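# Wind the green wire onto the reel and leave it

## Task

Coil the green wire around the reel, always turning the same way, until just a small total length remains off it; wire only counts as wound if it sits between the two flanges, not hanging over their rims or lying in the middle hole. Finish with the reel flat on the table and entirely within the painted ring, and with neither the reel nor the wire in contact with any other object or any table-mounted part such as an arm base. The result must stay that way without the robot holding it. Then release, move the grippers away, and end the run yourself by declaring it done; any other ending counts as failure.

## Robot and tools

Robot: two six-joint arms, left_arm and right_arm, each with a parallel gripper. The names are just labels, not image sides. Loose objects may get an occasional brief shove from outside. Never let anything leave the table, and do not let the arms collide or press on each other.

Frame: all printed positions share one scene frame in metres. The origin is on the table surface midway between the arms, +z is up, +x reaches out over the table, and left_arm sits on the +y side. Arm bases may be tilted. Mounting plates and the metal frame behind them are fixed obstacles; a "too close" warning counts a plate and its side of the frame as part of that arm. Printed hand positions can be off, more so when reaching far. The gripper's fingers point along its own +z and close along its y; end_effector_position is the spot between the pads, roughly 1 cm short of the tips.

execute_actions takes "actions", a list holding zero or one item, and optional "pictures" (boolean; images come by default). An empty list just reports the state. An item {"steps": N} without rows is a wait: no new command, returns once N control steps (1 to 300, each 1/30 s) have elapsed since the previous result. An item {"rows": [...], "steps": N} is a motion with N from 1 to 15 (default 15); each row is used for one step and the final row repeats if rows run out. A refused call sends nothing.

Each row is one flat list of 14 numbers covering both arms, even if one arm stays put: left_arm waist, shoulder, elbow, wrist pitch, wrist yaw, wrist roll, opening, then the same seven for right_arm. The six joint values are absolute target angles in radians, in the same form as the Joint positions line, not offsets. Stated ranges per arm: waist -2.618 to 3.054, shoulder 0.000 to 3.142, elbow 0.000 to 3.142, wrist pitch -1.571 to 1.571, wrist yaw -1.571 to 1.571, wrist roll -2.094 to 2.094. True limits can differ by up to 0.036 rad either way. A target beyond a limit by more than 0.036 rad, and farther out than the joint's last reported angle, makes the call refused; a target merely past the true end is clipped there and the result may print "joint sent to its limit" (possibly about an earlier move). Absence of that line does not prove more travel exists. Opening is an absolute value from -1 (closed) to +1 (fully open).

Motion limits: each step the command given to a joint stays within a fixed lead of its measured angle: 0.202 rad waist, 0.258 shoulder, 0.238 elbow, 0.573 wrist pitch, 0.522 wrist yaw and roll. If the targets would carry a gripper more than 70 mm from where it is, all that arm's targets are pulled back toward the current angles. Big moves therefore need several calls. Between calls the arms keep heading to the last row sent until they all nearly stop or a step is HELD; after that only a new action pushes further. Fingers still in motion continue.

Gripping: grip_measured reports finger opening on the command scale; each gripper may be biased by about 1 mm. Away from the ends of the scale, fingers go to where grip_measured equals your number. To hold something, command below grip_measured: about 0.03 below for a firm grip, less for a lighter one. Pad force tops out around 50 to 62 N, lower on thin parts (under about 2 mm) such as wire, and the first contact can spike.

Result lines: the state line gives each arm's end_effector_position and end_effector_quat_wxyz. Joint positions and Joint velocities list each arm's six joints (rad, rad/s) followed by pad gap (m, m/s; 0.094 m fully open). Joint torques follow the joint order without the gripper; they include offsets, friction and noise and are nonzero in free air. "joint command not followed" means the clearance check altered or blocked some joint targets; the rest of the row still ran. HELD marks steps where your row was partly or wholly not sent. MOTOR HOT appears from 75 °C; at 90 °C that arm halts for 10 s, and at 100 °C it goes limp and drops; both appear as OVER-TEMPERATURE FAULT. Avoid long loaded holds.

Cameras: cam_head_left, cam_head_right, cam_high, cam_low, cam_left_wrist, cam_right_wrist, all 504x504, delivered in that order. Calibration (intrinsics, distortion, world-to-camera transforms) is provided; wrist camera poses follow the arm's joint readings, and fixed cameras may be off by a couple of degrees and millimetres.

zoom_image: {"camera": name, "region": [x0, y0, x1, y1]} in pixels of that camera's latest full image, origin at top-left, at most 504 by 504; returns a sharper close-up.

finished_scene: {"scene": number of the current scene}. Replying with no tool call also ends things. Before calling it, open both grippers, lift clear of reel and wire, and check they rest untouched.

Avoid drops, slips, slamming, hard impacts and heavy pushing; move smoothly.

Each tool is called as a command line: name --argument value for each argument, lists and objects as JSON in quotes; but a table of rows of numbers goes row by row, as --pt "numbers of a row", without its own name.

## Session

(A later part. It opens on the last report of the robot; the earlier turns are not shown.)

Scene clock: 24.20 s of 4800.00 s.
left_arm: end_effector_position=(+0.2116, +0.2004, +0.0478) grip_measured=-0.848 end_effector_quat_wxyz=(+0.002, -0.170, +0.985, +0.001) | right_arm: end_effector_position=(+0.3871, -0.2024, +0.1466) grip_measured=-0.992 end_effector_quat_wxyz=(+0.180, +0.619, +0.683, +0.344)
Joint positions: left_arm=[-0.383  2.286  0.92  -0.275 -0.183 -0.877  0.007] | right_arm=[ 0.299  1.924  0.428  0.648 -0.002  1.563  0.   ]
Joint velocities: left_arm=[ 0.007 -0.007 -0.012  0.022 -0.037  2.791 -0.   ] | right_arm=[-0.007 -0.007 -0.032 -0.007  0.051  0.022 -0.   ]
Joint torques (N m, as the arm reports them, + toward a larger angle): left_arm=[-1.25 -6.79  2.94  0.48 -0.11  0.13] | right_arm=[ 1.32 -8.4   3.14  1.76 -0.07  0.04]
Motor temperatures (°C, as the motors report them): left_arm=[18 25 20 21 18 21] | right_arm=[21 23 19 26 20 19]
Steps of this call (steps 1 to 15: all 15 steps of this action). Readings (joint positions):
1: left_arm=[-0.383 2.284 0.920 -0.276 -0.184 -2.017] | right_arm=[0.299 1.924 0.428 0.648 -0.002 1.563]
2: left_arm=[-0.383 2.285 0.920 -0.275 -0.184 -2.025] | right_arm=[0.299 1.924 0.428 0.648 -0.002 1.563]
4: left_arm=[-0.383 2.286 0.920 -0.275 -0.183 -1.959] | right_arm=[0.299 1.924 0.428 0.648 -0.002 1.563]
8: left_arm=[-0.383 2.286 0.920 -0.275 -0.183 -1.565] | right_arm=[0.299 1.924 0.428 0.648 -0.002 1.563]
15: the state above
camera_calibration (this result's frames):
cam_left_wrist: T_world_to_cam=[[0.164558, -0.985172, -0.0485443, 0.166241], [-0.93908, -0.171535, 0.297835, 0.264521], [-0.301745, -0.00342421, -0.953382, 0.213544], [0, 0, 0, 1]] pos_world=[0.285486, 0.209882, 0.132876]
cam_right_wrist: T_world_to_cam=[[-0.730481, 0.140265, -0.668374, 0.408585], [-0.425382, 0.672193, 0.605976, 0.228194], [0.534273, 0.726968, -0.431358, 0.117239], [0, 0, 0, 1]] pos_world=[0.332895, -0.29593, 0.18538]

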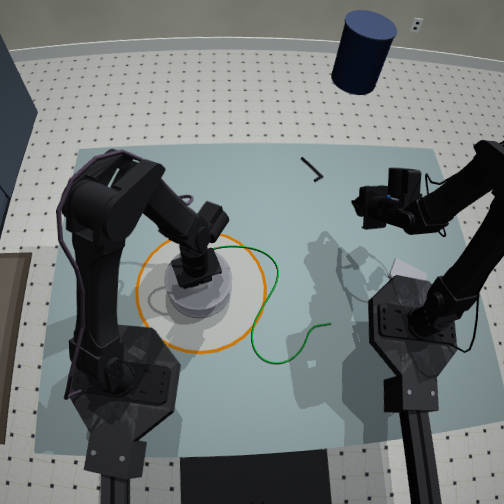

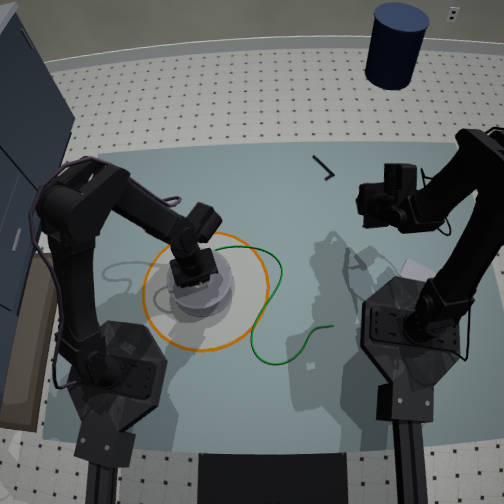

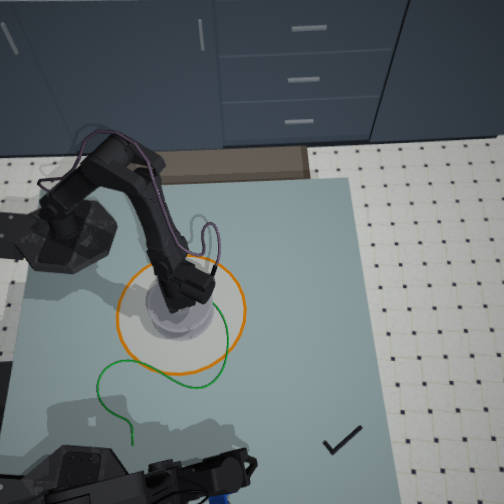

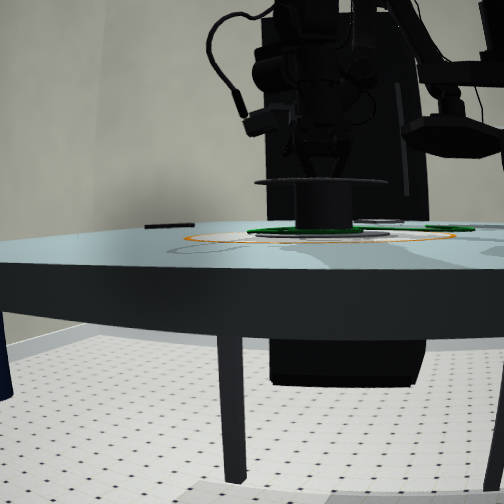

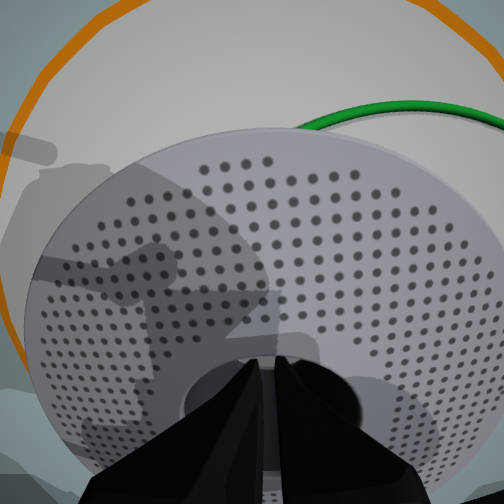

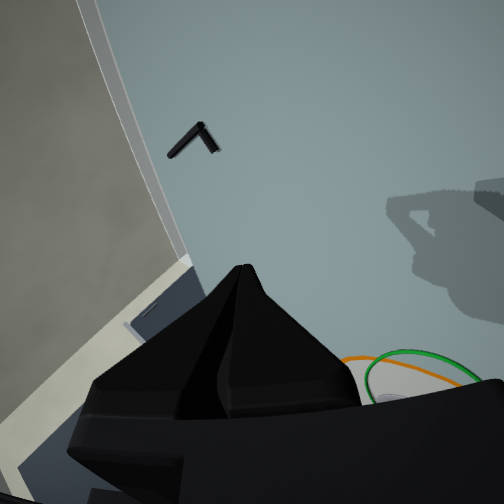

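Working. Three more strokes.

execute_actions --actions '[{"rows":[[-0.378,2.3,0.915,-0.268,-0.185,2.07,-0.65,0.3,1.91,0.43,0.66,0,1.57,-1],[-0.378,2.3,0.915,-0.268,-0.185,2.07,-0.55,0.3,1.91,0.43,0.66,0,1.57,-1],[-0.378,2.3,0.915,-0.268,-0.185,2.07,-0.5,0.3,1.91,0.43,0.66,0,1.57,-1],[-0.378,2.3,0.915,-0.268,-0.185,2.07,-0.47,0.3,1.91,0.43,0.66,0,1.57,-1],[-0.378,2.3,0.915,-0.268,-0.185,2.07,-0.44,0.3,1.91,0.43,0.66,0,1.57,-1],[-0.378,2.3,0.915,-0.268,-0.185,2.07,-0.44,0.3,1.91,0.43,0.66,0,1.57,-1],[-0.378,2.3,0.915,-0.268,-0.185,-2.09,-0.44,0.3,1.91,0.43,0.66,0,1.57,-1]],"steps":15}]' --pictures false

execute_actions --actions '[{"steps":38}]' --pictures false

execute_actions --actions '[{"rows":[[-0.378,2.29,0.915,-0.268,-0.185,-2.07,-0.7,0.3,1.91,0.43,0.66,0,1.57,-1],[-0.378,2.29,0.915,-0.268,-0.185,-2.07,-0.85,0.3,1.91,0.43,0.66,0,1.57,-1],[-0.378,2.29,0.915,-0.268,-0.185,-2.07,-0.85,0.3,1.91,0.43,0.66,0,1.57,-1],[-0.378,2.29,0.915,-0.268,-0.185,2.09,-0.85,0.3,1.91,0.43,0.66,0,1.57,-1]],"steps":15}]' --pictures false

execute_actions --actions '[{"steps":32}]' --pictures false

execute_actions --actions '[{"rows":[[-0.378,2.3,0.915,-0.268,-0.185,2.07,-0.65,0.3,1.91,0.43,0.66,0,1.57,-1],[-0.378,2.3,0.915,-0.268,-0.185,2.07,-0.55,0.3,1.91,0.43,0.66,0,1.57,-1],[-0.378,2.3,0.915,-0.268,-0.185,2.07,-0.5,0.3,1.91,0.43,0.66,0,1.57,-1],[-0.378,2.3,0.915,-0.268,-0.185,2.07,-0.47,0.3,1.91,0.43,0.66,0,1.57,-1],[-0.378,2.3,0.915,-0.268,-0.185,2.07,-0.44,0.3,1.91,0.43,0.66,0,1.57,-1],[-0.378,2.3,0.915,-0.268,-0.185,2.07,-0.44,0.3,1.91,0.43,0.66,0,1.57,-1],[-0.378,2.3,0.915,-0.268,-0.185,-2.09,-0.44,0.3,1.91,0.43,0.66,0,1.57,-1]],"steps":15}]' --pictures false

execute_actions --actions '[{"steps":38}]' --pictures false

execute_actions --actions '[{"rows":[[-0.378,2.29,0.915,-0.268,-0.185,-2.07,-0.7,0.3,1.91,0.43,0.66,0,1.57,-1],[-0.378,2.29,0.915,-0.268,-0.185,-2.07,-0.85,0.3,1.91,0.43,0.66,0,1.57,-1],[-0.378,2.29,0.915,-0.268,-0.185,-2.07,-0.85,0.3,1.91,0.43,0.66,0,1.57,-1],[-0.378,2.29,0.915,-0.268,-0.185,2.09,-0.85,0.3,1.91,0.43,0.66,0,1.57,-1]],"steps":15}]' --pictures false

execute_actions --actions '[{"steps":32}]' --pictures false

execute_actions --actions '[{"rows":[[-0.378,2.3,0.915,-0.268,-0.185,2.07,-0.65,0.3,1.91,0.43,0.66,0,1.57,-1],[-0.378,2.3,0.915,-0.268,-0.185,2.07,-0.55,0.3,1.91,0.43,0.66,0,1.57,-1],[-0.378,2.3,0.915,-0.268,-0.185,2.07,-0.5,0.3,1.91,0.43,0.66,0,1.57,-1],[-0.378,2.3,0.915,-0.268,-0.185,2.07,-0.47,0.3,1.91,0.43,0.66,0,1.57,-1],[-0.378,2.3,0.915,-0.268,-0.185,2.07,-0.44,0.3,1.91,0.43,0.66,0,1.57,-1],[-0.378,2.3,0.915,-0.268,-0.185,2.07,-0.44,0.3,1.91,0.43,0.66,0,1.57,-1],[-0.378,2.3,0.915,-0.268,-0.185,-2.09,-0.44,0.3,1.91,0.43,0.66,0,1.57,-1]],"steps":15}]' --pictures false

execute_actions --actions '[{"steps":40}]'

Scene clock: 34.33 s of 4800.00 s.
left_arm: end_effector_position=(+0.2120, +0.2004, +0.0484) grip_measured=-0.446 end_effector_quat_wxyz=(+0.001, +0.778, +0.628, +0.003) | right_arm: end_effector_position=(+0.3871, -0.2024, +0.1466) grip_measured=-0.992 end_effector_quat_wxyz=(+0.180, +0.619, +0.683, +0.344)
Joint positions: left_arm=[-0.383  2.285  0.92  -0.275 -0.184  1.248  0.026] | right_arm=[ 0.299  1.924  0.428  0.648 -0.002  1.563  0.   ]
Joint velocities: left_arm=[ 0.017 -0.002  0.002 -0.007 -0.022 -2.791  0.   ] | right_arm=[-0.002 -0.022  0.012 -0.066 -0.037  0.066 -0.   ]
Joint torques (N m, as the arm reports them, + toward a larger angle): left_arm=[-1.28 -6.06  2.87  0.49 -0.05 -0.19] | right_arm=[ 1.35 -8.39  3.16  1.75 -0.08  0.03]
Motor temperatures (°C, as the motors report them): left_arm=[18 25 20 21 18 21] | right_arm=[21 23 19 26 20 19]
joint sent to its limit (left arm) — the command would take joint 6 (wrist roll) past its upper limit, so that joint was sent only as far as its limit.
Steps of this call (steps 1 to 60: the robot went on to your last target; steps 61 to 130: nothing new was sent; then 5.30 s passed at rest; steps 131 to 145: all 15 steps of this action). Readings (joint positions):
131: left_arm=[-0.383 2.286 0.920 -0.275 -0.183 2.079] | right_arm=[0.299 1.924 0.428 0.648 -0.002 1.563]
132: left_arm=[-0.383 2.286 0.920 -0.275 -0.183 2.079] | right_arm=[0.299 1.924 0.428 0.648 -0.002 1.563]
134: left_arm=[-0.383 2.286 0.920 -0.274 -0.183 2.079] | right_arm=[0.299 1.924 0.428 0.648 -0.002 1.563]
138: left_arm=[-0.383 2.285 0.920 -0.275 -0.184 1.911] | right_arm=[0.299 1.924 0.428 0.648 -0.002 1.563]
145: the state above

Scene clock: 35.60 s of 4800.00 s.
left_arm: end_effector_position=(+0.2120, +0.2004, +0.0484) grip_measured=-0.445 end_effector_quat_wxyz=(-0.003, +0.662, -0.749, +0.001) | right_arm: end_effector_position=(+0.3871, -0.2024, +0.1466) grip_measured=-0.992 end_effector_quat_wxyz=(+0.180, +0.619, +0.683, +0.344)
Joint positions: left_arm=[-0.383  2.285  0.92  -0.275 -0.184 -1.983  0.026] | right_arm=[ 0.299  1.924  0.428  0.648 -0.002  1.563  0.   ]
Joint velocities: left_arm=[-0.002 -0.002  0.002  0.022  0.022 -0.535 -0.   ] | right_arm=[ 0.002  0.007  0.007 -0.022  0.037  0.022 -0.001]
Joint torques (N m, as the arm reports them, + toward a larger angle): left_arm=[-1.36 -5.9   3.09  0.54 -0.03 -0.32] | right_arm=[ 1.34 -8.38  3.16  1.74 -0.07  0.04]
Motor temperatures (°C, as the motors report them): left_arm=[18 25 20 21 18 21] | right_arm=[21 23 19 26 20 19]
Steps of this call (steps 1 to 38: the robot went on to your last target). Readings (joint positions):
1: left_arm=[-0.383 2.285 0.920 -0.275 -0.184 1.153] | right_arm=[0.299 1.924 0.428 0.648 -0.002 1.563]
2: left_arm=[-0.383 2.285 0.920 -0.275 -0.184 1.058] | right_arm=[0.299 1.924 0.428 0.648 -0.002 1.563]
4: left_arm=[-0.383 2.285 0.920 -0.275 -0.184 0.868] | right_arm=[0.299 1.924 0.428 0.648 -0.002 1.563]
8: left_arm=[-0.383 2.285 0.920 -0.275 -0.184 0.490] | right_arm=[0.299 1.924 0.428 0.648 -0.002 1.563]
38: the state above

Scene clock: 36.10 s of 4800.00 s.
left_arm: end_effector_position=(+0.2120, +0.2003, +0.0478) grip_measured=-0.848 end_effector_quat_wxyz=(+0.003, -0.165, +0.986, +0.000) | right_arm: end_effector_position=(+0.3871, -0.2024, +0.1466) grip_measured=-0.992 end_effector_quat_wxyz=(+0.180, +0.619, +0.683, +0.344)
Joint positions: left_arm=[-0.382  2.286  0.92  -0.273 -0.184 -0.867  0.007] | right_arm=[ 0.299  1.924  0.428  0.648 -0.002  1.563  0.   ]
Joint velocities: left_arm=[ 0.022 -0.007  0.007  0.007 -0.007  2.879  0.   ] | right_arm=[ 0.002 -0.007 -0.007 -0.051 -0.022 -0.051 -0.001]
Joint torques (N m, as the arm reports them, + toward a larger angle): left_arm=[-1.3  -6.93  2.97  0.46 -0.05  0.01] | right_arm=[ 1.33 -8.37  3.15  1.76 -0.08  0.05]
Motor temperatures (°C, as the motors report them): left_arm=[18 25 20 21 18 21] | right_arm=[21 23 19 26 20 19]
Steps of this call (steps 1 to 15: all 15 steps of this action). Readings (joint positions):
1: left_arm=[-0.383 2.284 0.920 -0.274 -0.184 -1.999] | right_arm=[0.299 1.924 0.428 0.648 -0.002 1.563]
2: left_arm=[-0.382 2.285 0.920 -0.273 -0.184 -2.012] | right_arm=[0.299 1.924 0.428 0.648 -0.002 1.563]
4: left_arm=[-0.382 2.286 0.920 -0.273 -0.184 -1.948] | right_arm=[0.299 1.924 0.428 0.648 -0.002 1.563]
8: left_arm=[-0.382 2.286 0.920 -0.273 -0.184 -1.554] | right_arm=[0.299 1.924 0.428 0.648 -0.002 1.563]
15: the state above

Scene clock: 37.17 s of 4800.00 s.
left_arm: end_effector_position=(+0.2120, +0.2003, +0.0478) grip_measured=-0.848 end_effector_quat_wxyz=(-0.000, +0.951, +0.310, +0.003) | right_arm: end_effector_position=(+0.3871, -0.2024, +0.1466) grip_measured=-0.992 end_effector_quat_wxyz=(+0.180, +0.619, +0.683, +0.344)
Joint positions: left_arm=[-0.382  2.286  0.92  -0.273 -0.184  1.977  0.007] | right_arm=[ 0.299  1.924  0.428  0.648 -0.002  1.563  0.   ]
Joint velocities: left_arm=[-0.007  0.002 -0.007 -0.066 -0.037  0.681  0.   ] | right_arm=[ 0.002 -0.002  0.012 -0.051  0.007  0.066 -0.001]
Joint torques (N m, as the arm reports them, + toward a larger angle): left_arm=[-1.14 -6.9   3.05  0.5  -0.07  0.08] | right_arm=[ 1.31 -8.39  3.17  1.76 -0.07  0.04]
Motor temperatures (°C, as the motors report them): left_arm=[18 25 20 21 18 21] | right_arm=[21 23 19 26 20 19]
joint sent to its limit (left arm) — the command would take joint 6 (wrist roll) past its upper limit, so that joint was sent only as far as its limit.
Steps of this call (steps 1 to 32: the robot went on to your last target). Readings (joint positions):
1: left_arm=[-0.382 2.286 0.920 -0.273 -0.184 -0.768] | right_arm=[0.299 1.924 0.428 0.648 -0.002 1.563]
2: left_arm=[-0.382 2.286 0.920 -0.273 -0.184 -0.670] | right_arm=[0.299 1.924 0.428 0.648 -0.002 1.563]
4: left_arm=[-0.382 2.286 0.920 -0.273 -0.184 -0.474] | right_arm=[0.299 1.924 0.428 0.648 -0.002 1.563]
8: left_arm=[-0.382 2.286 0.920 -0.273 -0.184 -0.081] | right_arm=[0.299 1.924 0.428 0.648 -0.002 1.563]
32: the state above

Scene clock: 37.67 s of 4800.00 s.
left_arm: end_effector_position=(+0.2125, +0.2003, +0.0484) grip_measured=-0.447 end_effector_quat_wxyz=(+0.002, +0.765, +0.644, +0.003) | right_arm: end_effector_position=(+0.3871, -0.2024, +0.1466) grip_measured=-0.992 end_effector_quat_wxyz=(+0.180, +0.619, +0.682, +0.344)
Joint positions: left_arm=[-0.382  2.285  0.92  -0.274 -0.185  1.206  0.026] | right_arm=[ 0.299  1.924  0.428  0.648 -0.002  1.563  0.   ]
Joint velocities: left_arm=[ 0.002 -0.017  0.002 -0.051 -0.007 -2.659 -0.   ] | right_arm=[ 0.002 -0.002 -0.002 -0.022 -0.007 -0.037  0.   ]
Joint torques (N m, as the arm reports them, + toward a larger angle): left_arm=[-1.03 -5.89  2.85  0.5  -0.05 -0.22] | right_arm=[ 1.31 -8.36  3.16  1.74 -0.08  0.03]
Motor temperatures (°C, as the motors report them): left_arm=[18 25 20 21 18 21] | right_arm=[21 23 19 26 20 19]
Steps of this call (steps 1 to 15: all 15 steps of this action). Readings (joint positions):
1: left_arm=[-0.382 2.286 0.920 -0.273 -0.184 1.995] | right_arm=[0.299 1.924 0.428 0.648 -0.002 1.563]
2: left_arm=[-0.382 2.286 0.920 -0.273 -0.184 2.009] | right_arm=[0.299 1.924 0.428 0.648 -0.002 1.563]
4: left_arm=[-0.382 2.286 0.920 -0.272 -0.184 2.027] | right_arm=[0.299 1.924 0.428 0.648 -0.002 1.563]
8: left_arm=[-0.382 2.285 0.920 -0.274 -0.184 1.868] | right_arm=[0.299 1.924 0.428 0.648 -0.002 1.563]
15: the state above

Scene clock: 38.93 s of 4800.00 s.
left_arm: end_effector_position=(+0.2127, +0.2003, +0.0486) grip_measured=-0.445 end_effector_quat_wxyz=(-0.003, +0.666, -0.746, +0.002) | right_arm: end_effector_position=(+0.3871, -0.2024, +0.1466) grip_measured=-0.992 end_effector_quat_wxyz=(+0.180, +0.619, +0.682, +0.344)
Joint positions: left_arm=[-0.382  2.284  0.92  -0.274 -0.185 -1.991  0.026] | right_arm=[ 0.299  1.924  0.428  0.648 -0.002  1.563  0.   ]
Joint velocities: left_arm=[-0.017 -0.007  0.007 -0.007 -0.051 -0.52   0.   ] | right_arm=[-0.002  0.012  0.012  0.022  0.007 -0.037  0.   ]
Joint torques (N m, as the arm reports them, + toward a larger angle): left_arm=[-1.6  -5.77  2.94  0.47  0.   -0.34] | right_arm=[ 1.36 -8.39  3.19  1.75 -0.07  0.03]
Motor temperatures (°C, as the motors report them): left_arm=[18 25 20 21 18 21] | right_arm=[21 23 19 26 20 19]
Steps of this call (steps 1 to 38: the robot went on to your last target). Readings (joint positions):
1: left_arm=[-0.382 2.285 0.920 -0.274 -0.185 1.111] | right_arm=[0.299 1.924 0.428 0.648 -0.002 1.563]
2: left_arm=[-0.382 2.285 0.920 -0.274 -0.185 1.017] | right_arm=[0.299 1.924 0.428 0.648 -0.002 1.563]
4: left_arm=[-0.382 2.285 0.920 -0.274 -0.185 0.827] | right_arm=[0.299 1.924 0.428 0.648 -0.002 1.563]
8: left_arm=[-0.382 2.285 0.920 -0.274 -0.185 0.449] | right_arm=[0.299 1.924 0.428 0.648 -0.002 1.563]
38: the state above

Scene clock: 39.43 s of 4800.00 s.
left_arm: end_effector_position=(+0.2124, +0.2002, +0.0478) grip_measured=-0.848 end_effector_quat_wxyz=(+0.004, -0.167, +0.986, +0.000) | right_arm: end_effector_position=(+0.3871, -0.2024, +0.1466) grip_measured=-0.992 end_effector_quat_wxyz=(+0.180, +0.619, +0.682, +0.344)
Joint positions: left_arm=[-0.382  2.286  0.92  -0.272 -0.184 -0.87   0.007] | right_arm=[ 0.299  1.924  0.428  0.648 -0.002  1.563  0.   ]
Joint velocities: left_arm=[ 0.017  0.002  0.002 -0.037 -0.051  2.835  0.   ] | right_arm=[ 0.007 -0.007 -0.017 -0.051  0.051  0.037  0.001]
Joint torques (N m, as the arm reports them, + toward a larger angle): left_arm=[-1.4  -6.97  2.95  0.44 -0.02  0.02] | right_arm=[ 1.35 -8.34  3.15  1.75 -0.07  0.03]
Motor temperatures (°C, as the motors report them): left_arm=[18 25 20 21 18 21] | right_arm=[21 23 19 26 20 19]
Steps of this call (steps 1 to 15: all 15 steps of this action). Readings (joint positions):
1: left_arm=[-0.382 2.284 0.920 -0.272 -0.185 -2.006] | right_arm=[0.299 1.924 0.428 0.648 -0.002 1.563]
2: left_arm=[-0.382 2.285 0.920 -0.272 -0.185 -2.017] | right_arm=[0.299 1.924 0.428 0.648 -0.002 1.563]
4: left_arm=[-0.382 2.286 0.920 -0.272 -0.184 -1.952] | right_arm=[0.299 1.924 0.428 0.648 -0.002 1.563]
8: left_arm=[-0.382 2.286 0.920 -0.272 -0.184 -1.558] | right_arm=[0.299 1.924 0.428 0.648 -0.002 1.563]
15: the state above

Scene clock: 40.50 s of 4800.00 s.
left_arm: end_effector_position=(+0.2124, +0.2002, +0.0478) grip_measured=-0.848 end_effector_quat_wxyz=(+0.000, +0.951, +0.310, +0.004) | right_arm: end_effector_position=(+0.3871, -0.2024, +0.1466) grip_measured=-0.992 end_effector_quat_wxyz=(+0.180, +0.619, +0.682, +0.344)
Joint positions: left_arm=[-0.382  2.286  0.92  -0.272 -0.184  1.976  0.007] | right_arm=[ 0.299  1.924  0.428  0.648 -0.002  1.563  0.   ]
Joint velocities: left_arm=[ 0.022  0.012  0.007  0.051  0.051  0.652 -0.   ] | right_arm=[ 0.007 -0.002  0.007 -0.007  0.11   0.051 -0.001]
Joint torques (N m, as the arm reports them, + toward a larger angle): left_arm=[-1.28 -6.78  2.95  0.44 -0.06  0.08] | right_arm=[ 1.33 -8.39  3.18  1.74 -0.07  0.03]
Motor temperatures (°C, as the motors report them): left_arm=[18 25 20 21 18 21] | right_arm=[21 23 19 27 20 19]
joint sent to its limit (left arm) — the command would take joint 6 (wrist roll) past its upper limit, so that joint was sent only as far as its limit.
Steps of this call (steps 1 to 32: the robot went on to your last target). Readings (joint positions):
1: left_arm=[-0.382 2.286 0.920 -0.272 -0.184 -0.772] | right_arm=[0.299 1.924 0.428 0.648 -0.002 1.563]
2: left_arm=[-0.382 2.286 0.920 -0.272 -0.184 -0.674] | right_arm=[0.299 1.924 0.428 0.648 -0.002 1.563]
4: left_arm=[-0.382 2.286 0.920 -0.272 -0.184 -0.477] | right_arm=[0.299 1.924 0.428 0.648 -0.002 1.563]
8: left_arm=[-0.382 2.286 0.920 -0.272 -0.184 -0.084] | right_arm=[0.299 1.924 0.428 0.648 -0.002 1.563]
32: the state above

Scene clock: 41.00 s of 4800.00 s.
left_arm: end_effector_position=(+0.2126, +0.2003, +0.0484) grip_measured=-0.446 end_effector_quat_wxyz=(+0.002, +0.765, +0.644, +0.004) | right_arm: end_effector_position=(+0.3871, -0.2024, +0.1466) grip_measured=-0.992 end_effector_quat_wxyz=(+0.180, +0.619, +0.682, +0.344)
Joint positions: left_arm=[-0.382  2.285  0.92  -0.273 -0.185  1.208  0.026] | right_arm=[ 0.299  1.924  0.428  0.648 -0.002  1.563  0.   ]
Joint velocities: left_arm=[-0.007 -0.007  0.002  0.022  0.037 -2.689 -0.001] | right_arm=[-0.022 -0.022 -0.007 -0.022 -0.022 -0.037 -0.   ]
Joint torques (N m, as the arm reports them, + toward a larger angle): left_arm=[-1.4  -6.07  2.94  0.44 -0.04 -0.12] | right_arm=[ 1.33 -8.37  3.14  1.75 -0.08  0.04]
Motor temperatures (°C, as the motors report them): left_arm=[18 25 20 21 18 21] | right_arm=[21 23 19 27 20 19]
Steps of this call (steps 1 to 15: all 15 steps of this action). Readings (joint positions):
1: left_arm=[-0.382 2.286 0.920 -0.272 -0.184 1.995] | right_arm=[0.299 1.924 0.428 0.648 -0.002 1.563]
2: left_arm=[-0.382 2.286 0.920 -0.272 -0.184 2.008] | right_arm=[0.299 1.924 0.428 0.648 -0.002 1.563]
4: left_arm=[-0.382 2.286 0.920 -0.271 -0.184 2.027] | right_arm=[0.299 1.924 0.428 0.648 -0.002 1.563]
8: left_arm=[-0.382 2.285 0.920 -0.273 -0.185 1.869] | right_arm=[0.299 1.924 0.428 0.648 -0.002 1.563]
15: the state above

Scene clock: 42.33 s of 4800.00 s.
left_arm: end_effector_position=(+0.2128, +0.2002, +0.0486) grip_measured=-0.445 end_effector_quat_wxyz=(-0.004, +0.676, -0.737, +0.002) | right_arm: end_effector_position=(+0.3871, -0.2024, +0.1466) grip_measured=-0.992 end_effector_quat_wxyz=(+0.180, +0.619, +0.682, +0.344)
Joint positions: left_arm=[-0.382  2.284  0.92  -0.273 -0.185 -2.018  0.026] | right_arm=[ 0.299  1.924  0.428  0.648 -0.002  1.563  0.   ]
Joint velocities: left_arm=[-0.007 -0.002 -0.012 -0.051 -0.066 -0.33   0.   ] | right_arm=[-0.007 -0.017 -0.002  0.007 -0.051 -0.022 -0.001]
Joint torques (N m, as the arm reports them, + toward a larger angle): left_arm=[-1.35 -5.89  3.    0.45 -0.06 -0.29] | right_arm=[ 1.36 -8.38  3.16  1.75 -0.08  0.03]
Motor temperatures (°C, as the motors report them): left_arm=[18 25 20 21 18 21] | right_arm=[21 23 19 27 20 19]
Steps of this call (steps 1 to 40: the robot went on to your last target). Readings (joint positions):
1: left_arm=[-0.382 2.285 0.920 -0.273 -0.185 1.113] | right_arm=[0.299 1.924 0.428 0.648 -0.002 1.563]
2: left_arm=[-0.382 2.285 0.920 -0.273 -0.185 1.019] | right_arm=[0.299 1.924 0.428 0.648 -0.002 1.563]
4: left_arm=[-0.382 2.285 0.920 -0.273 -0.185 0.830] | right_arm=[0.299 1.924 0.428 0.648 -0.002 1.563]
8: left_arm=[-0.382 2.285 0.920 -0.273 -0.185 0.453] | right_arm=[0.299 1.924 0.428 0.648 -0.002 1.563]
40: the state above
camera_calibration (this result's frames):
cam_left_wrist: T_world_to_cam=[[0.964851, -0.259934, -0.0386992, -0.150107], [-0.237042, -0.924377, 0.298895, 0.266716], [-0.113466, -0.279215, -0.953501, 0.229769], [0, 0, 0, 1]] pos_world=[0.234124, 0.271683, 0.133556]
cam_right_wrist: T_world_to_cam=[[-0.730506, 0.140631, -0.668269, 0.408653], [-0.425146, 0.672151, 0.606188, 0.228063], [0.534427, 0.726936, -0.431222, 0.117154], [0, 0, 0, 1]] pos_world=[0.332874, -0.295925, 0.185361]

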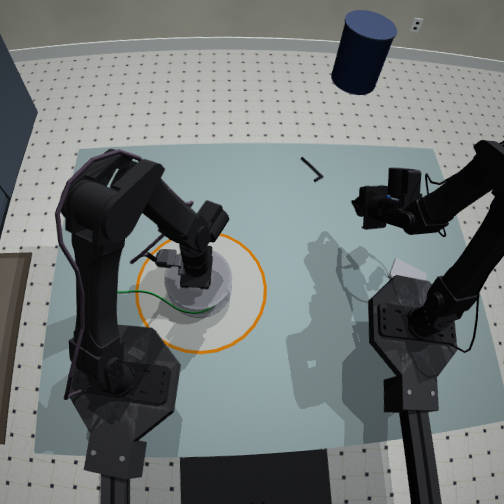

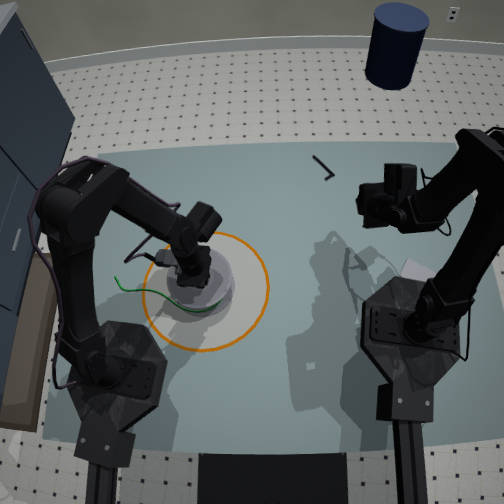

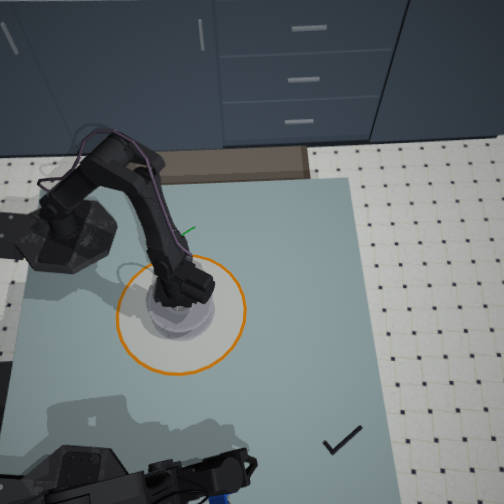

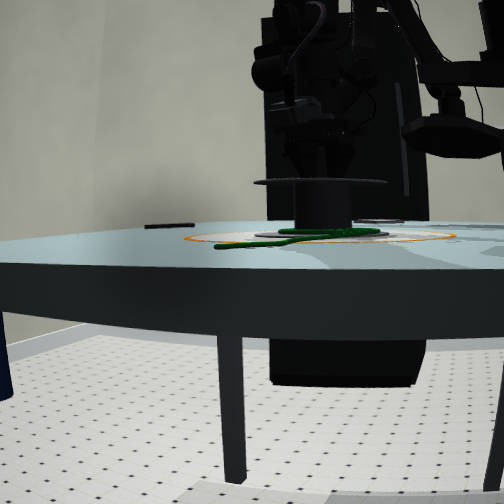

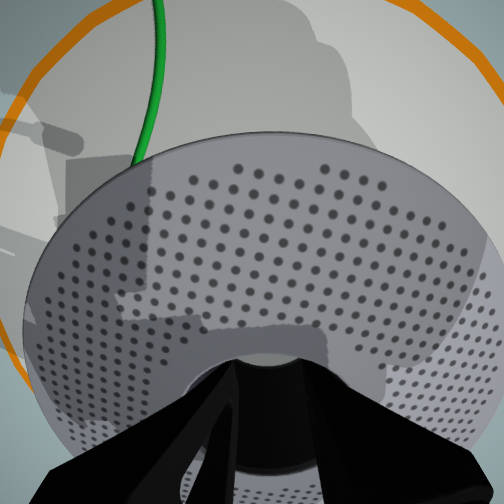

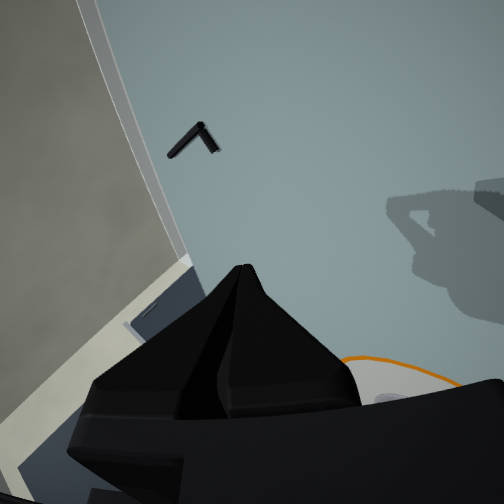

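execute_actions --actions '[{"rows":[[-0.378,2.3,0.915,-0.268,-0.185,-2.07,-0.44,0.33,1.92,0.43,0.67,0,1.57,-1],[-0.378,2.3,0.915,-0.268,-0.185,-2.07,-0.44,0.38,1.93,0.43,0.68,0,1.57,-1],[-0.378,2.3,0.915,-0.268,-0.185,-2.07,-0.44,0.44,1.95,0.43,0.7,0,1.57,-1],[-0.378,2.3,0.915,-0.268,-0.185,-2.07,-0.44,0.5,1.97,0.43,0.72,0,1.57,-1],[-0.378,2.3,0.915,-0.268,-0.185,-2.07,-0.44,0.56,1.99,0.435,0.74,0,1.57,-1],[-0.378,2.3,0.915,-0.268,-0.185,-2.07,-0.44,0.62,2.01,0.44,0.76,0,1.57,-1],[-0.378,2.3,0.915,-0.268,-0.185,-2.07,-0.44,0.68,2.04,0.44,0.78,0,1.57,-1],[-0.378,2.3,0.915,-0.268,-0.185,-2.07,-0.44,0.74,2.07,0.445,0.81,0,1.57,-1],[-0.378,2.3,0.915,-0.268,-0.185,-2.07,-0.44,0.8,2.1,0.45,0.84,0,1.57,-1],[-0.378,2.3,0.915,-0.268,-0.185,-2.07,-0.44,0.86,2.13,0.455,0.87,0,1.57,-1],[-0.378,2.3,0.915,-0.268,-0.185,-2.07,-0.44,0.92,2.16,0.46,0.9,0,1.57,-1],[-0.378,2.3,0.915,-0.268,-0.185,-2.07,-0.44,0.98,2.2,0.465,0.93,0,1.57,-1],[-0.378,2.3,0.915,-0.268,-0.185,-2.07,-0.44,1.04,2.24,0.47,0.96,0,1.57,-1],[-0.378,2.3,0.915,-0.268,-0.185,-2.07,-0.44,1.1,2.28,0.475,0.99,0,1.57,-1],[-0.378,2.3,0.915,-0.268,-0.185,-2.07,-0.44,1.15,2.32,0.48,1.02,0,1.57,-1]],"steps":15}]' --pictures false

execute_actions --actions '[{"rows":[[-0.378,2.3,0.915,-0.268,-0.185,-2.07,-0.44,1.19,2.36,0.49,1.05,0,1.57,-1],[-0.378,2.3,0.915,-0.268,-0.185,-2.07,-0.44,1.23,2.4,0.505,1.08,0,1.57,-1],[-0.378,2.3,0.915,-0.268,-0.185,-2.07,-0.44,1.26,2.44,0.52,1.1,0,1.57,-1],[-0.378,2.3,0.915,-0.268,-0.185,-2.07,-0.44,1.28,2.48,0.54,1.12,0,1.57,-1],[-0.378,2.3,0.915,-0.268,-0.185,-2.07,-0.44,1.3,2.52,0.56,1.14,0,1.57,-1],[-0.378,2.3,0.915,-0.268,-0.185,-2.07,-0.44,1.31,2.56,0.58,1.16,0,1.57,-1],[-0.378,2.3,0.915,-0.268,-0.185,-2.07,-0.44,1.32,2.6,0.6,1.18,0,1.57,-1],[-0.378,2.3,0.915,-0.268,-0.185,-2.07,-0.44,1.325,2.635,0.62,1.19,0,1.57,-1],[-0.378,2.3,0.915,-0.268,-0.185,-2.07,-0.44,1.328,2.665,0.64,1.19,0,1.57,-1],[-0.378,2.3,0.915,-0.268,-0.185,-2.07,-0.44,1.328,2.69,0.66,1.19,0,1.57,-1],[-0.378,2.3,0.915,-0.268,-0.185,-2.07,-0.44,1.328,2.71,0.675,1.19,0,1.57,-1],[-0.378,2.3,0.915,-0.268,-0.185,-2.07,-0.44,1.328,2.73,0.69,1.19,0,1.57,-1],[-0.378,2.3,0.915,-0.268,-0.185,-2.07,-0.44,1.328,2.745,0.705,1.19,0,1.57,-1],[-0.378,2.3,0.915,-0.268,-0.185,-2.07,-0.44,1.328,2.76,0.72,1.19,0,1.57,-1],[-0.378,2.3,0.915,-0.268,-0.185,-2.07,-0.44,1.328,2.77,0.73,1.19,0,1.57,-1]],"steps":15}]' --pictures false

execute_actions --actions '[{"rows":[[-0.378,2.3,0.915,-0.268,-0.185,-2.07,-0.44,1.328,2.78,0.74,1.19,0,1.57,-1],[-0.378,2.3,0.915,-0.268,-0.185,-2.07,-0.44,1.328,2.79,0.75,1.19,0,1.57,-1],[-0.378,2.3,0.915,-0.268,-0.185,-2.07,-0.44,1.328,2.8,0.76,1.19,0,1.57,-1],[-0.378,2.3,0.915,-0.268,-0.185,-2.07,-0.44,1.328,2.81,0.77,1.19,0,1.57,-1],[-0.378,2.3,0.915,-0.268,-0.185,-2.07,-0.44,1.328,2.82,0.78,1.19,0,1.57,-1],[-0.378,2.3,0.915,-0.268,-0.185,-2.07,-0.44,1.328,2.827,0.787,1.19,0,1.57,-1],[-0.378,2.3,0.915,-0.268,-0.185,-2.07,-0.44,1.328,2.833,0.793,1.19,0,1.57,-1]],"steps":15}]'

Scene clock: 53.40 s of 4800.00 s.
left_arm: end_effector_position=(+0.2128, +0.2002, +0.0486) grip_measured=-0.445 end_effector_quat_wxyz=(-0.004, +0.692, -0.722, +0.003) | right_arm: end_effector_position=(+0.2520, +0.0239, +0.1297) grip_measured=-0.992 end_effector_quat_wxyz=(+0.094, +0.306, +0.854, +0.410)
Joint positions: left_arm=[-0.382  2.284  0.92  -0.273 -0.185 -2.063  0.026] | right_arm=[1.051 2.234 0.452 0.908 0.    1.564 0.   ]
Joint velocities: left_arm=[-0.002  0.002 -0.002 -0.007  0.037  0.007 -0.   ] | right_arm=[ 1.629  1.106  0.188  0.857 -0.037 -0.051 -0.   ]
Joint torques (N m, as the arm reports them, + toward a larger angle): left_arm=[-1.41 -5.83  2.95  0.5  -0.04 -0.06] | right_arm=[ 0.65 -6.52  3.46  1.54 -0.04  0.03]
Motor temperatures (°C, as the motors report them): left_arm=[18 25 19 21 18 21] | right_arm=[21 23 19 27 20 19]
Steps of this call (steps 1 to 30: the robot went on to your last target; steps 31 to 100: nothing new was sent; then 7.23 s passed at rest; steps 101 to 115: all 15 steps of this action). Readings (joint positions):
101: left_arm=[-0.382 2.284 0.920 -0.273 -0.185 -2.063] | right_arm=[0.301 1.924 0.428 0.649 -0.002 1.563]
102: left_arm=[-0.382 2.284 0.920 -0.273 -0.185 -2.063] | right_arm=[0.313 1.924 0.428 0.651 0.001 1.563]
104: left_arm=[-0.382 2.284 0.920 -0.273 -0.185 -2.063] | right_arm=[0.383 1.928 0.428 0.667 0.008 1.563]
108: left_arm=[-0.382 2.284 0.920 -0.273 -0.185 -2.063] | right_arm=[0.629 1.996 0.428 0.744 0.007 1.563]
115: the state above

Scene clock: 53.90 s of 4800.00 s.
left_arm: end_effector_position=(+0.2128, +0.2002, +0.0486) grip_measured=-0.445 end_effector_quat_wxyz=(-0.004, +0.692, -0.722, +0.003) | right_arm: end_effector_position=(+0.1738, +0.0958, +0.0391) grip_measured=-0.992 end_effector_quat_wxyz=(+0.057, +0.178, +0.892, +0.412)
Joint positions: left_arm=[-0.382  2.284  0.92  -0.273 -0.185 -2.063  0.026] | right_arm=[ 1.324  2.735  0.681  1.153 -0.005  1.564  0.   ]
Joint velocities: left_arm=[-0.002  0.007 -0.007  0.051  0.022 -0.007 -0.   ] | right_arm=[-0.007  0.388  0.408  0.066 -0.022 -0.051 -0.   ]
Joint torques (N m, as the arm reports them, + toward a larger angle): left_arm=[-1.35 -5.95  3.    0.48 -0.02 -0.03] | right_arm=[ 0.8  -9.61  2.5   1.98  0.06  0.03]
Motor temperatures (°C, as the motors report them): left_arm=[18 25 19 21 18 21] | right_arm=[21 23 19 27 20 19]
Steps of this call (steps 1 to 15: all 15 steps of this action). Readings (joint positions):
1: left_arm=[-0.382 2.284 0.920 -0.273 -0.185 -2.063] | right_arm=[1.107 2.273 0.459 0.936 -0.001 1.564]
2: left_arm=[-0.382 2.284 0.920 -0.273 -0.185 -2.063] | right_arm=[1.157 2.313 0.467 0.963 -0.002 1.564]
4: left_arm=[-0.382 2.284 0.920 -0.273 -0.185 -2.063] | right_arm=[1.236 2.394 0.489 1.012 -0.004 1.564]
8: left_arm=[-0.382 2.284 0.920 -0.273 -0.185 -2.063] | right_arm=[1.313 2.555 0.560 1.096 -0.005 1.564]
15: the state above

Scene clock: 54.40 s of 4800.00 s.
left_arm: end_effector_position=(+0.2128, +0.2002, +0.0486) grip_measured=-0.445 end_effector_quat_wxyz=(-0.004, +0.692, -0.722, +0.003) | right_arm: end_effector_position=(+0.1798, +0.1121, +0.0268) grip_measured=-0.992 end_effector_quat_wxyz=(+0.060, +0.177, +0.885, +0.425)
Joint positions: left_arm=[-0.382  2.284  0.92  -0.273 -0.185 -2.063  0.026] | right_arm=[ 1.324  2.815  0.767  1.177 -0.005  1.564  0.   ]
Joint velocities: left_arm=[-0.007 -0.017  0.002  0.007 -0.022  0.022 -0.   ] | right_arm=[ 0.002  0.007  0.022  0.007 -0.007 -0.007  0.001]
Joint torques (N m, as the arm reports them, + toward a larger angle): left_arm=[-1.28 -5.91  3.16  0.48 -0.04 -0.08] | right_arm=[ 0.75 -9.18  2.71  1.91  0.04  0.04]
Motor temperatures (°C, as the motors report them): left_arm=[18 25 19 21 18 21] | right_arm=[21 23 19 27 20 19]
Steps of this call (steps 1 to 15: all 15 steps of this action). Readings (joint positions):
1: left_arm=[-0.382 2.284 0.920 -0.273 -0.185 -2.063] | right_arm=[1.324 2.748 0.693 1.156 -0.005 1.564]
2: left_arm=[-0.382 2.284 0.920 -0.273 -0.185 -2.063] | right_arm=[1.324 2.758 0.705 1.159 -0.005 1.564]
4: left_arm=[-0.382 2.284 0.920 -0.273 -0.185 -2.063] | right_arm=[1.324 2.776 0.726 1.165 -0.005 1.564]
8: left_arm=[-0.382 2.284 0.920 -0.273 -0.185 -2.063] | right_arm=[1.324 2.807 0.762 1.174 -0.005 1.564]
15: the state above
camera_calibration (this result's frames):
cam_left_wrist: T_world_to_cam=[[0.97549, -0.216643, -0.0385436, -0.161048], [-0.195585, -0.933914, 0.29925, 0.259785], [-0.100827, -0.284377, -0.953396, 0.228107], [0, 0, 0, 1]] pos_world=[0.23091, 0.272595, 0.133529]
cam_right_wrist: T_world_to_cam=[[-0.386735, -0.511363, -0.767426, 0.146818], [-0.884176, -0.0308592, 0.466133, 0.166278], [-0.262045, 0.85881, -0.440201, 0.0762333], [0, 0, 0, 1]] pos_world=[0.223775, 0.0147386, 0.0687224]

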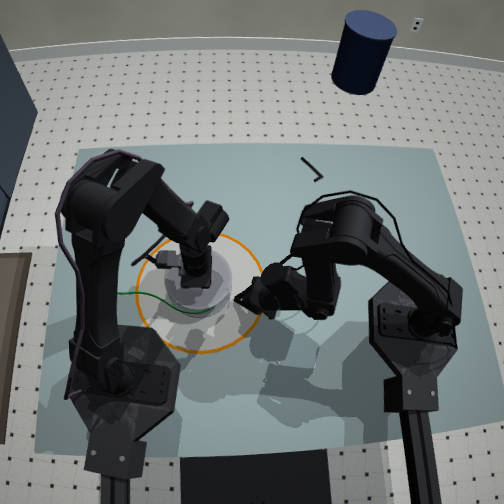

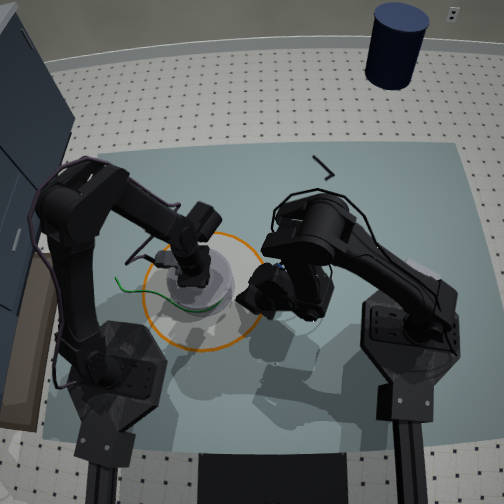

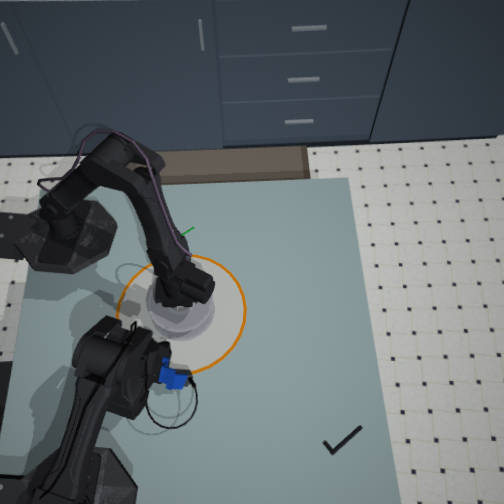

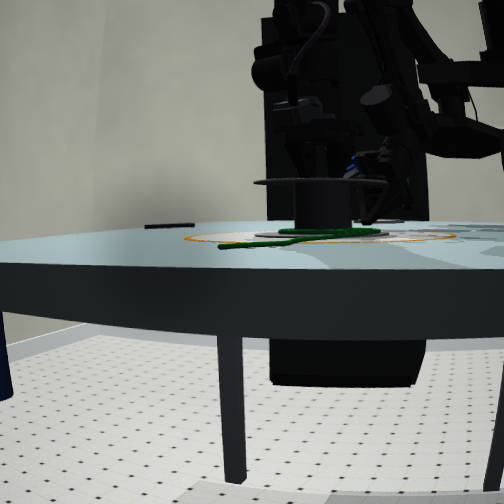

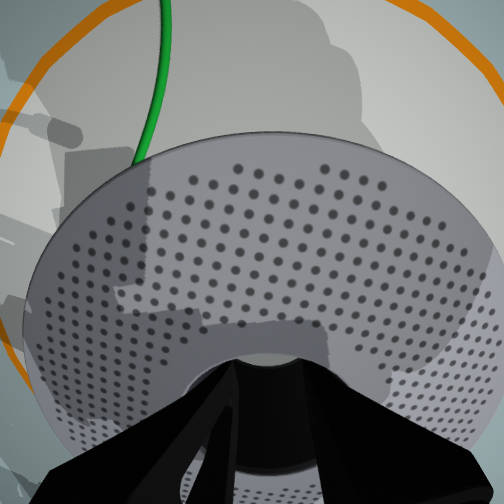

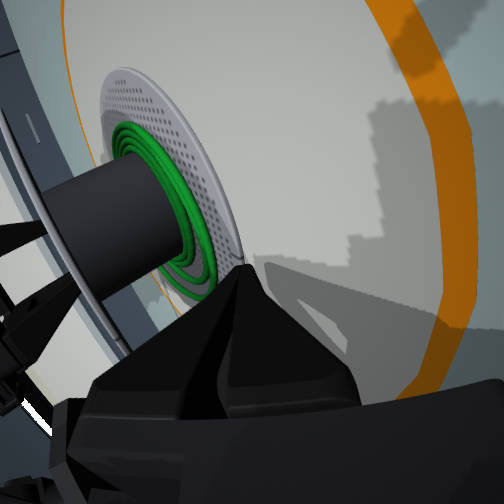

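execute_actions --actions '[{"rows":[[-0.378,2.3,0.915,-0.268,-0.185,-2.07,-0.44,1.328,2.838,0.797,1.19,0,1.57,-1],[-0.378,2.3,0.915,-0.268,-0.185,-2.07,-0.44,1.328,2.843,0.802,1.19,0,1.57,-1],[-0.378,2.3,0.915,-0.268,-0.185,-2.07,-0.44,1.328,2.847,0.809,1.19,0,1.57,-1],[-0.378,2.3,0.915,-0.268,-0.185,-2.07,-0.44,1.328,2.85,0.816,1.19,0,1.57,-1],[-0.378,2.3,0.915,-0.268,-0.185,-2.07,-0.44,1.328,2.853,0.823,1.19,0,1.57,-1],[-0.378,2.3,0.915,-0.268,-0.185,-2.07,-0.44,1.328,2.856,0.83,1.19,0,1.57,-1],[-0.378,2.3,0.915,-0.268,-0.185,-2.07,-0.44,1.328,2.8595,0.837,1.19,0,1.57,-1],[-0.378,2.3,0.915,-0.268,-0.185,-2.07,-0.44,1.328,2.8625,0.844,1.19,0,1.57,-1],[-0.378,2.3,0.915,-0.268,-0.185,-2.07,-0.44,1.328,2.866,0.851,1.19,0,1.57,-1],[-0.378,2.3,0.915,-0.268,-0.185,-2.07,-0.44,1.328,2.869,0.858,1.19,0,1.57,-1]],"steps":15}]'

Scene clock: 59.43 s of 4800.00 s.
left_arm: end_effector_position=(+0.2128, +0.2002, +0.0486) grip_measured=-0.445 end_effector_quat_wxyz=(-0.004, +0.692, -0.722, +0.003) | right_arm: end_effector_position=(+0.1863, +0.1286, +0.0255) grip_measured=-0.992 end_effector_quat_wxyz=(+0.063, +0.176, +0.878, +0.441)
Joint positions: left_arm=[-0.382  2.284  0.92  -0.273 -0.185 -2.063  0.026] | right_arm=[ 1.324  2.849  0.832  1.18  -0.005  1.564  0.   ]
Joint velocities: left_arm=[ 0.007 -0.007 -0.007 -0.022  0.066 -0.022  0.   ] | right_arm=[-0.002 -0.027 -0.007 -0.007  0.007 -0.037  0.001]
Joint torques (N m, as the arm reports them, + toward a larger angle): left_arm=[-1.28 -6.06  2.97  0.45  0.   -0.03] | right_arm=[ 0.79 -9.72  2.75  1.89  0.05  0.04]
Motor temperatures (°C, as the motors report them): left_arm=[18 25 19 21 18 21] | right_arm=[21 23 19 27 20 19]
Steps of this call (steps 1 to 15: the robot went on to your last target; steps 16 to 90: nothing new was sent; then 1.53 s passed at rest; steps 91 to 105: all 15 steps of this action). Readings (joint positions):
91: left_arm=[-0.382 2.284 0.920 -0.273 -0.185 -2.063] | right_arm=[1.324 2.815 0.767 1.178 -0.005 1.564]
92: left_arm=[-0.382 2.284 0.920 -0.273 -0.185 -2.063] | right_arm=[1.324 2.815 0.767 1.178 -0.005 1.564]
94: left_arm=[-0.382 2.284 0.920 -0.273 -0.185 -2.063] | right_arm=[1.324 2.820 0.774 1.179 -0.005 1.564]
98: left_arm=[-0.382 2.284 0.920 -0.273 -0.185 -2.063] | right_arm=[1.324 2.838 0.804 1.179 -0.005 1.564]
105: the state above
camera_calibration (this result's frames):
cam_left_wrist: T_world_to_cam=[[0.97549, -0.216643, -0.0385436, -0.161048], [-0.195585, -0.933914, 0.29925, 0.259785], [-0.100827, -0.284377, -0.953396, 0.228107], [0, 0, 0, 1]] pos_world=[0.23091, 0.272595, 0.133529]
cam_right_wrist: T_world_to_cam=[[-0.3774, -0.485415, -0.788632, 0.152205], [-0.890243, -0.0443471, 0.453323, 0.17634], [-0.255023, 0.873158, -0.415401, 0.0594991], [0, 0, 0, 1]] pos_world=[0.229602, 0.029751, 0.0648111]

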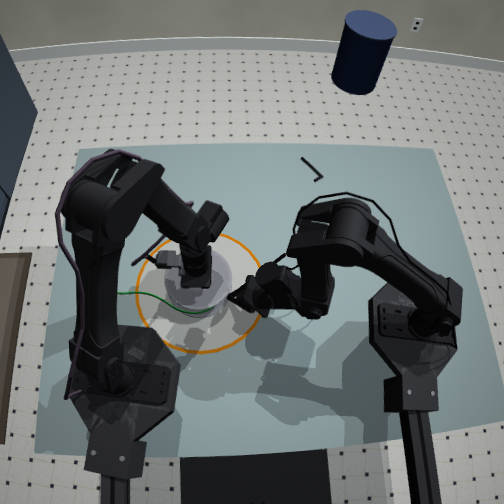

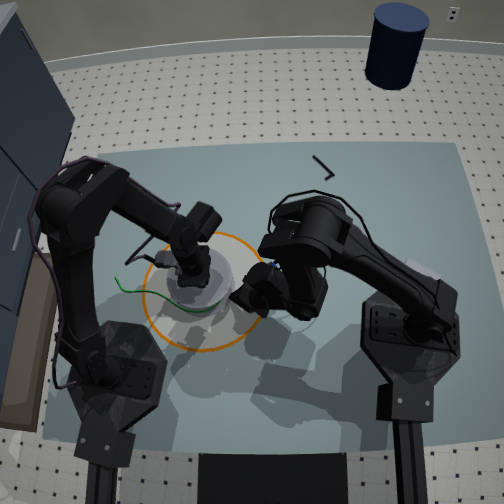

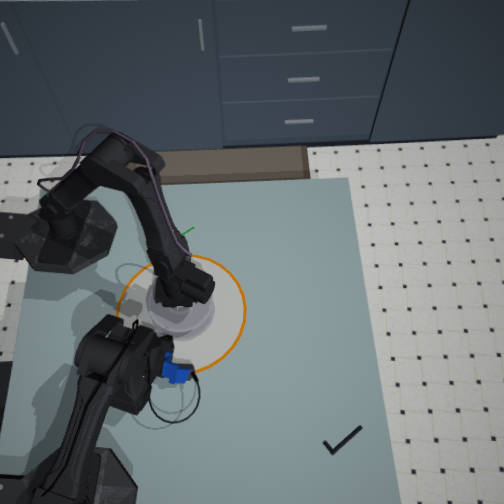

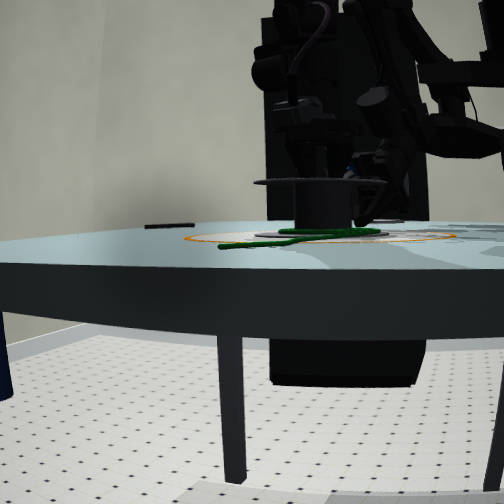

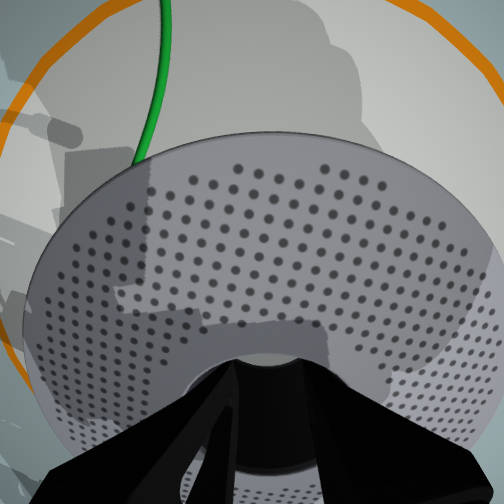

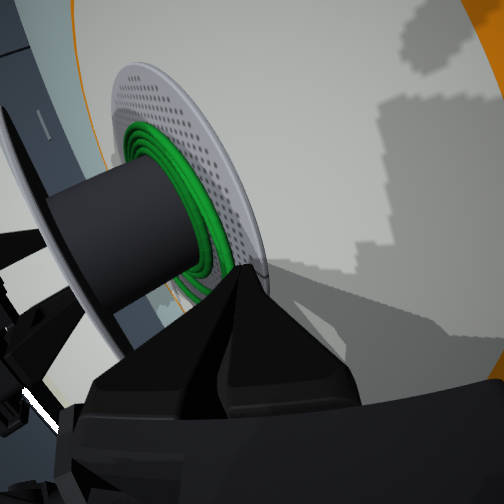

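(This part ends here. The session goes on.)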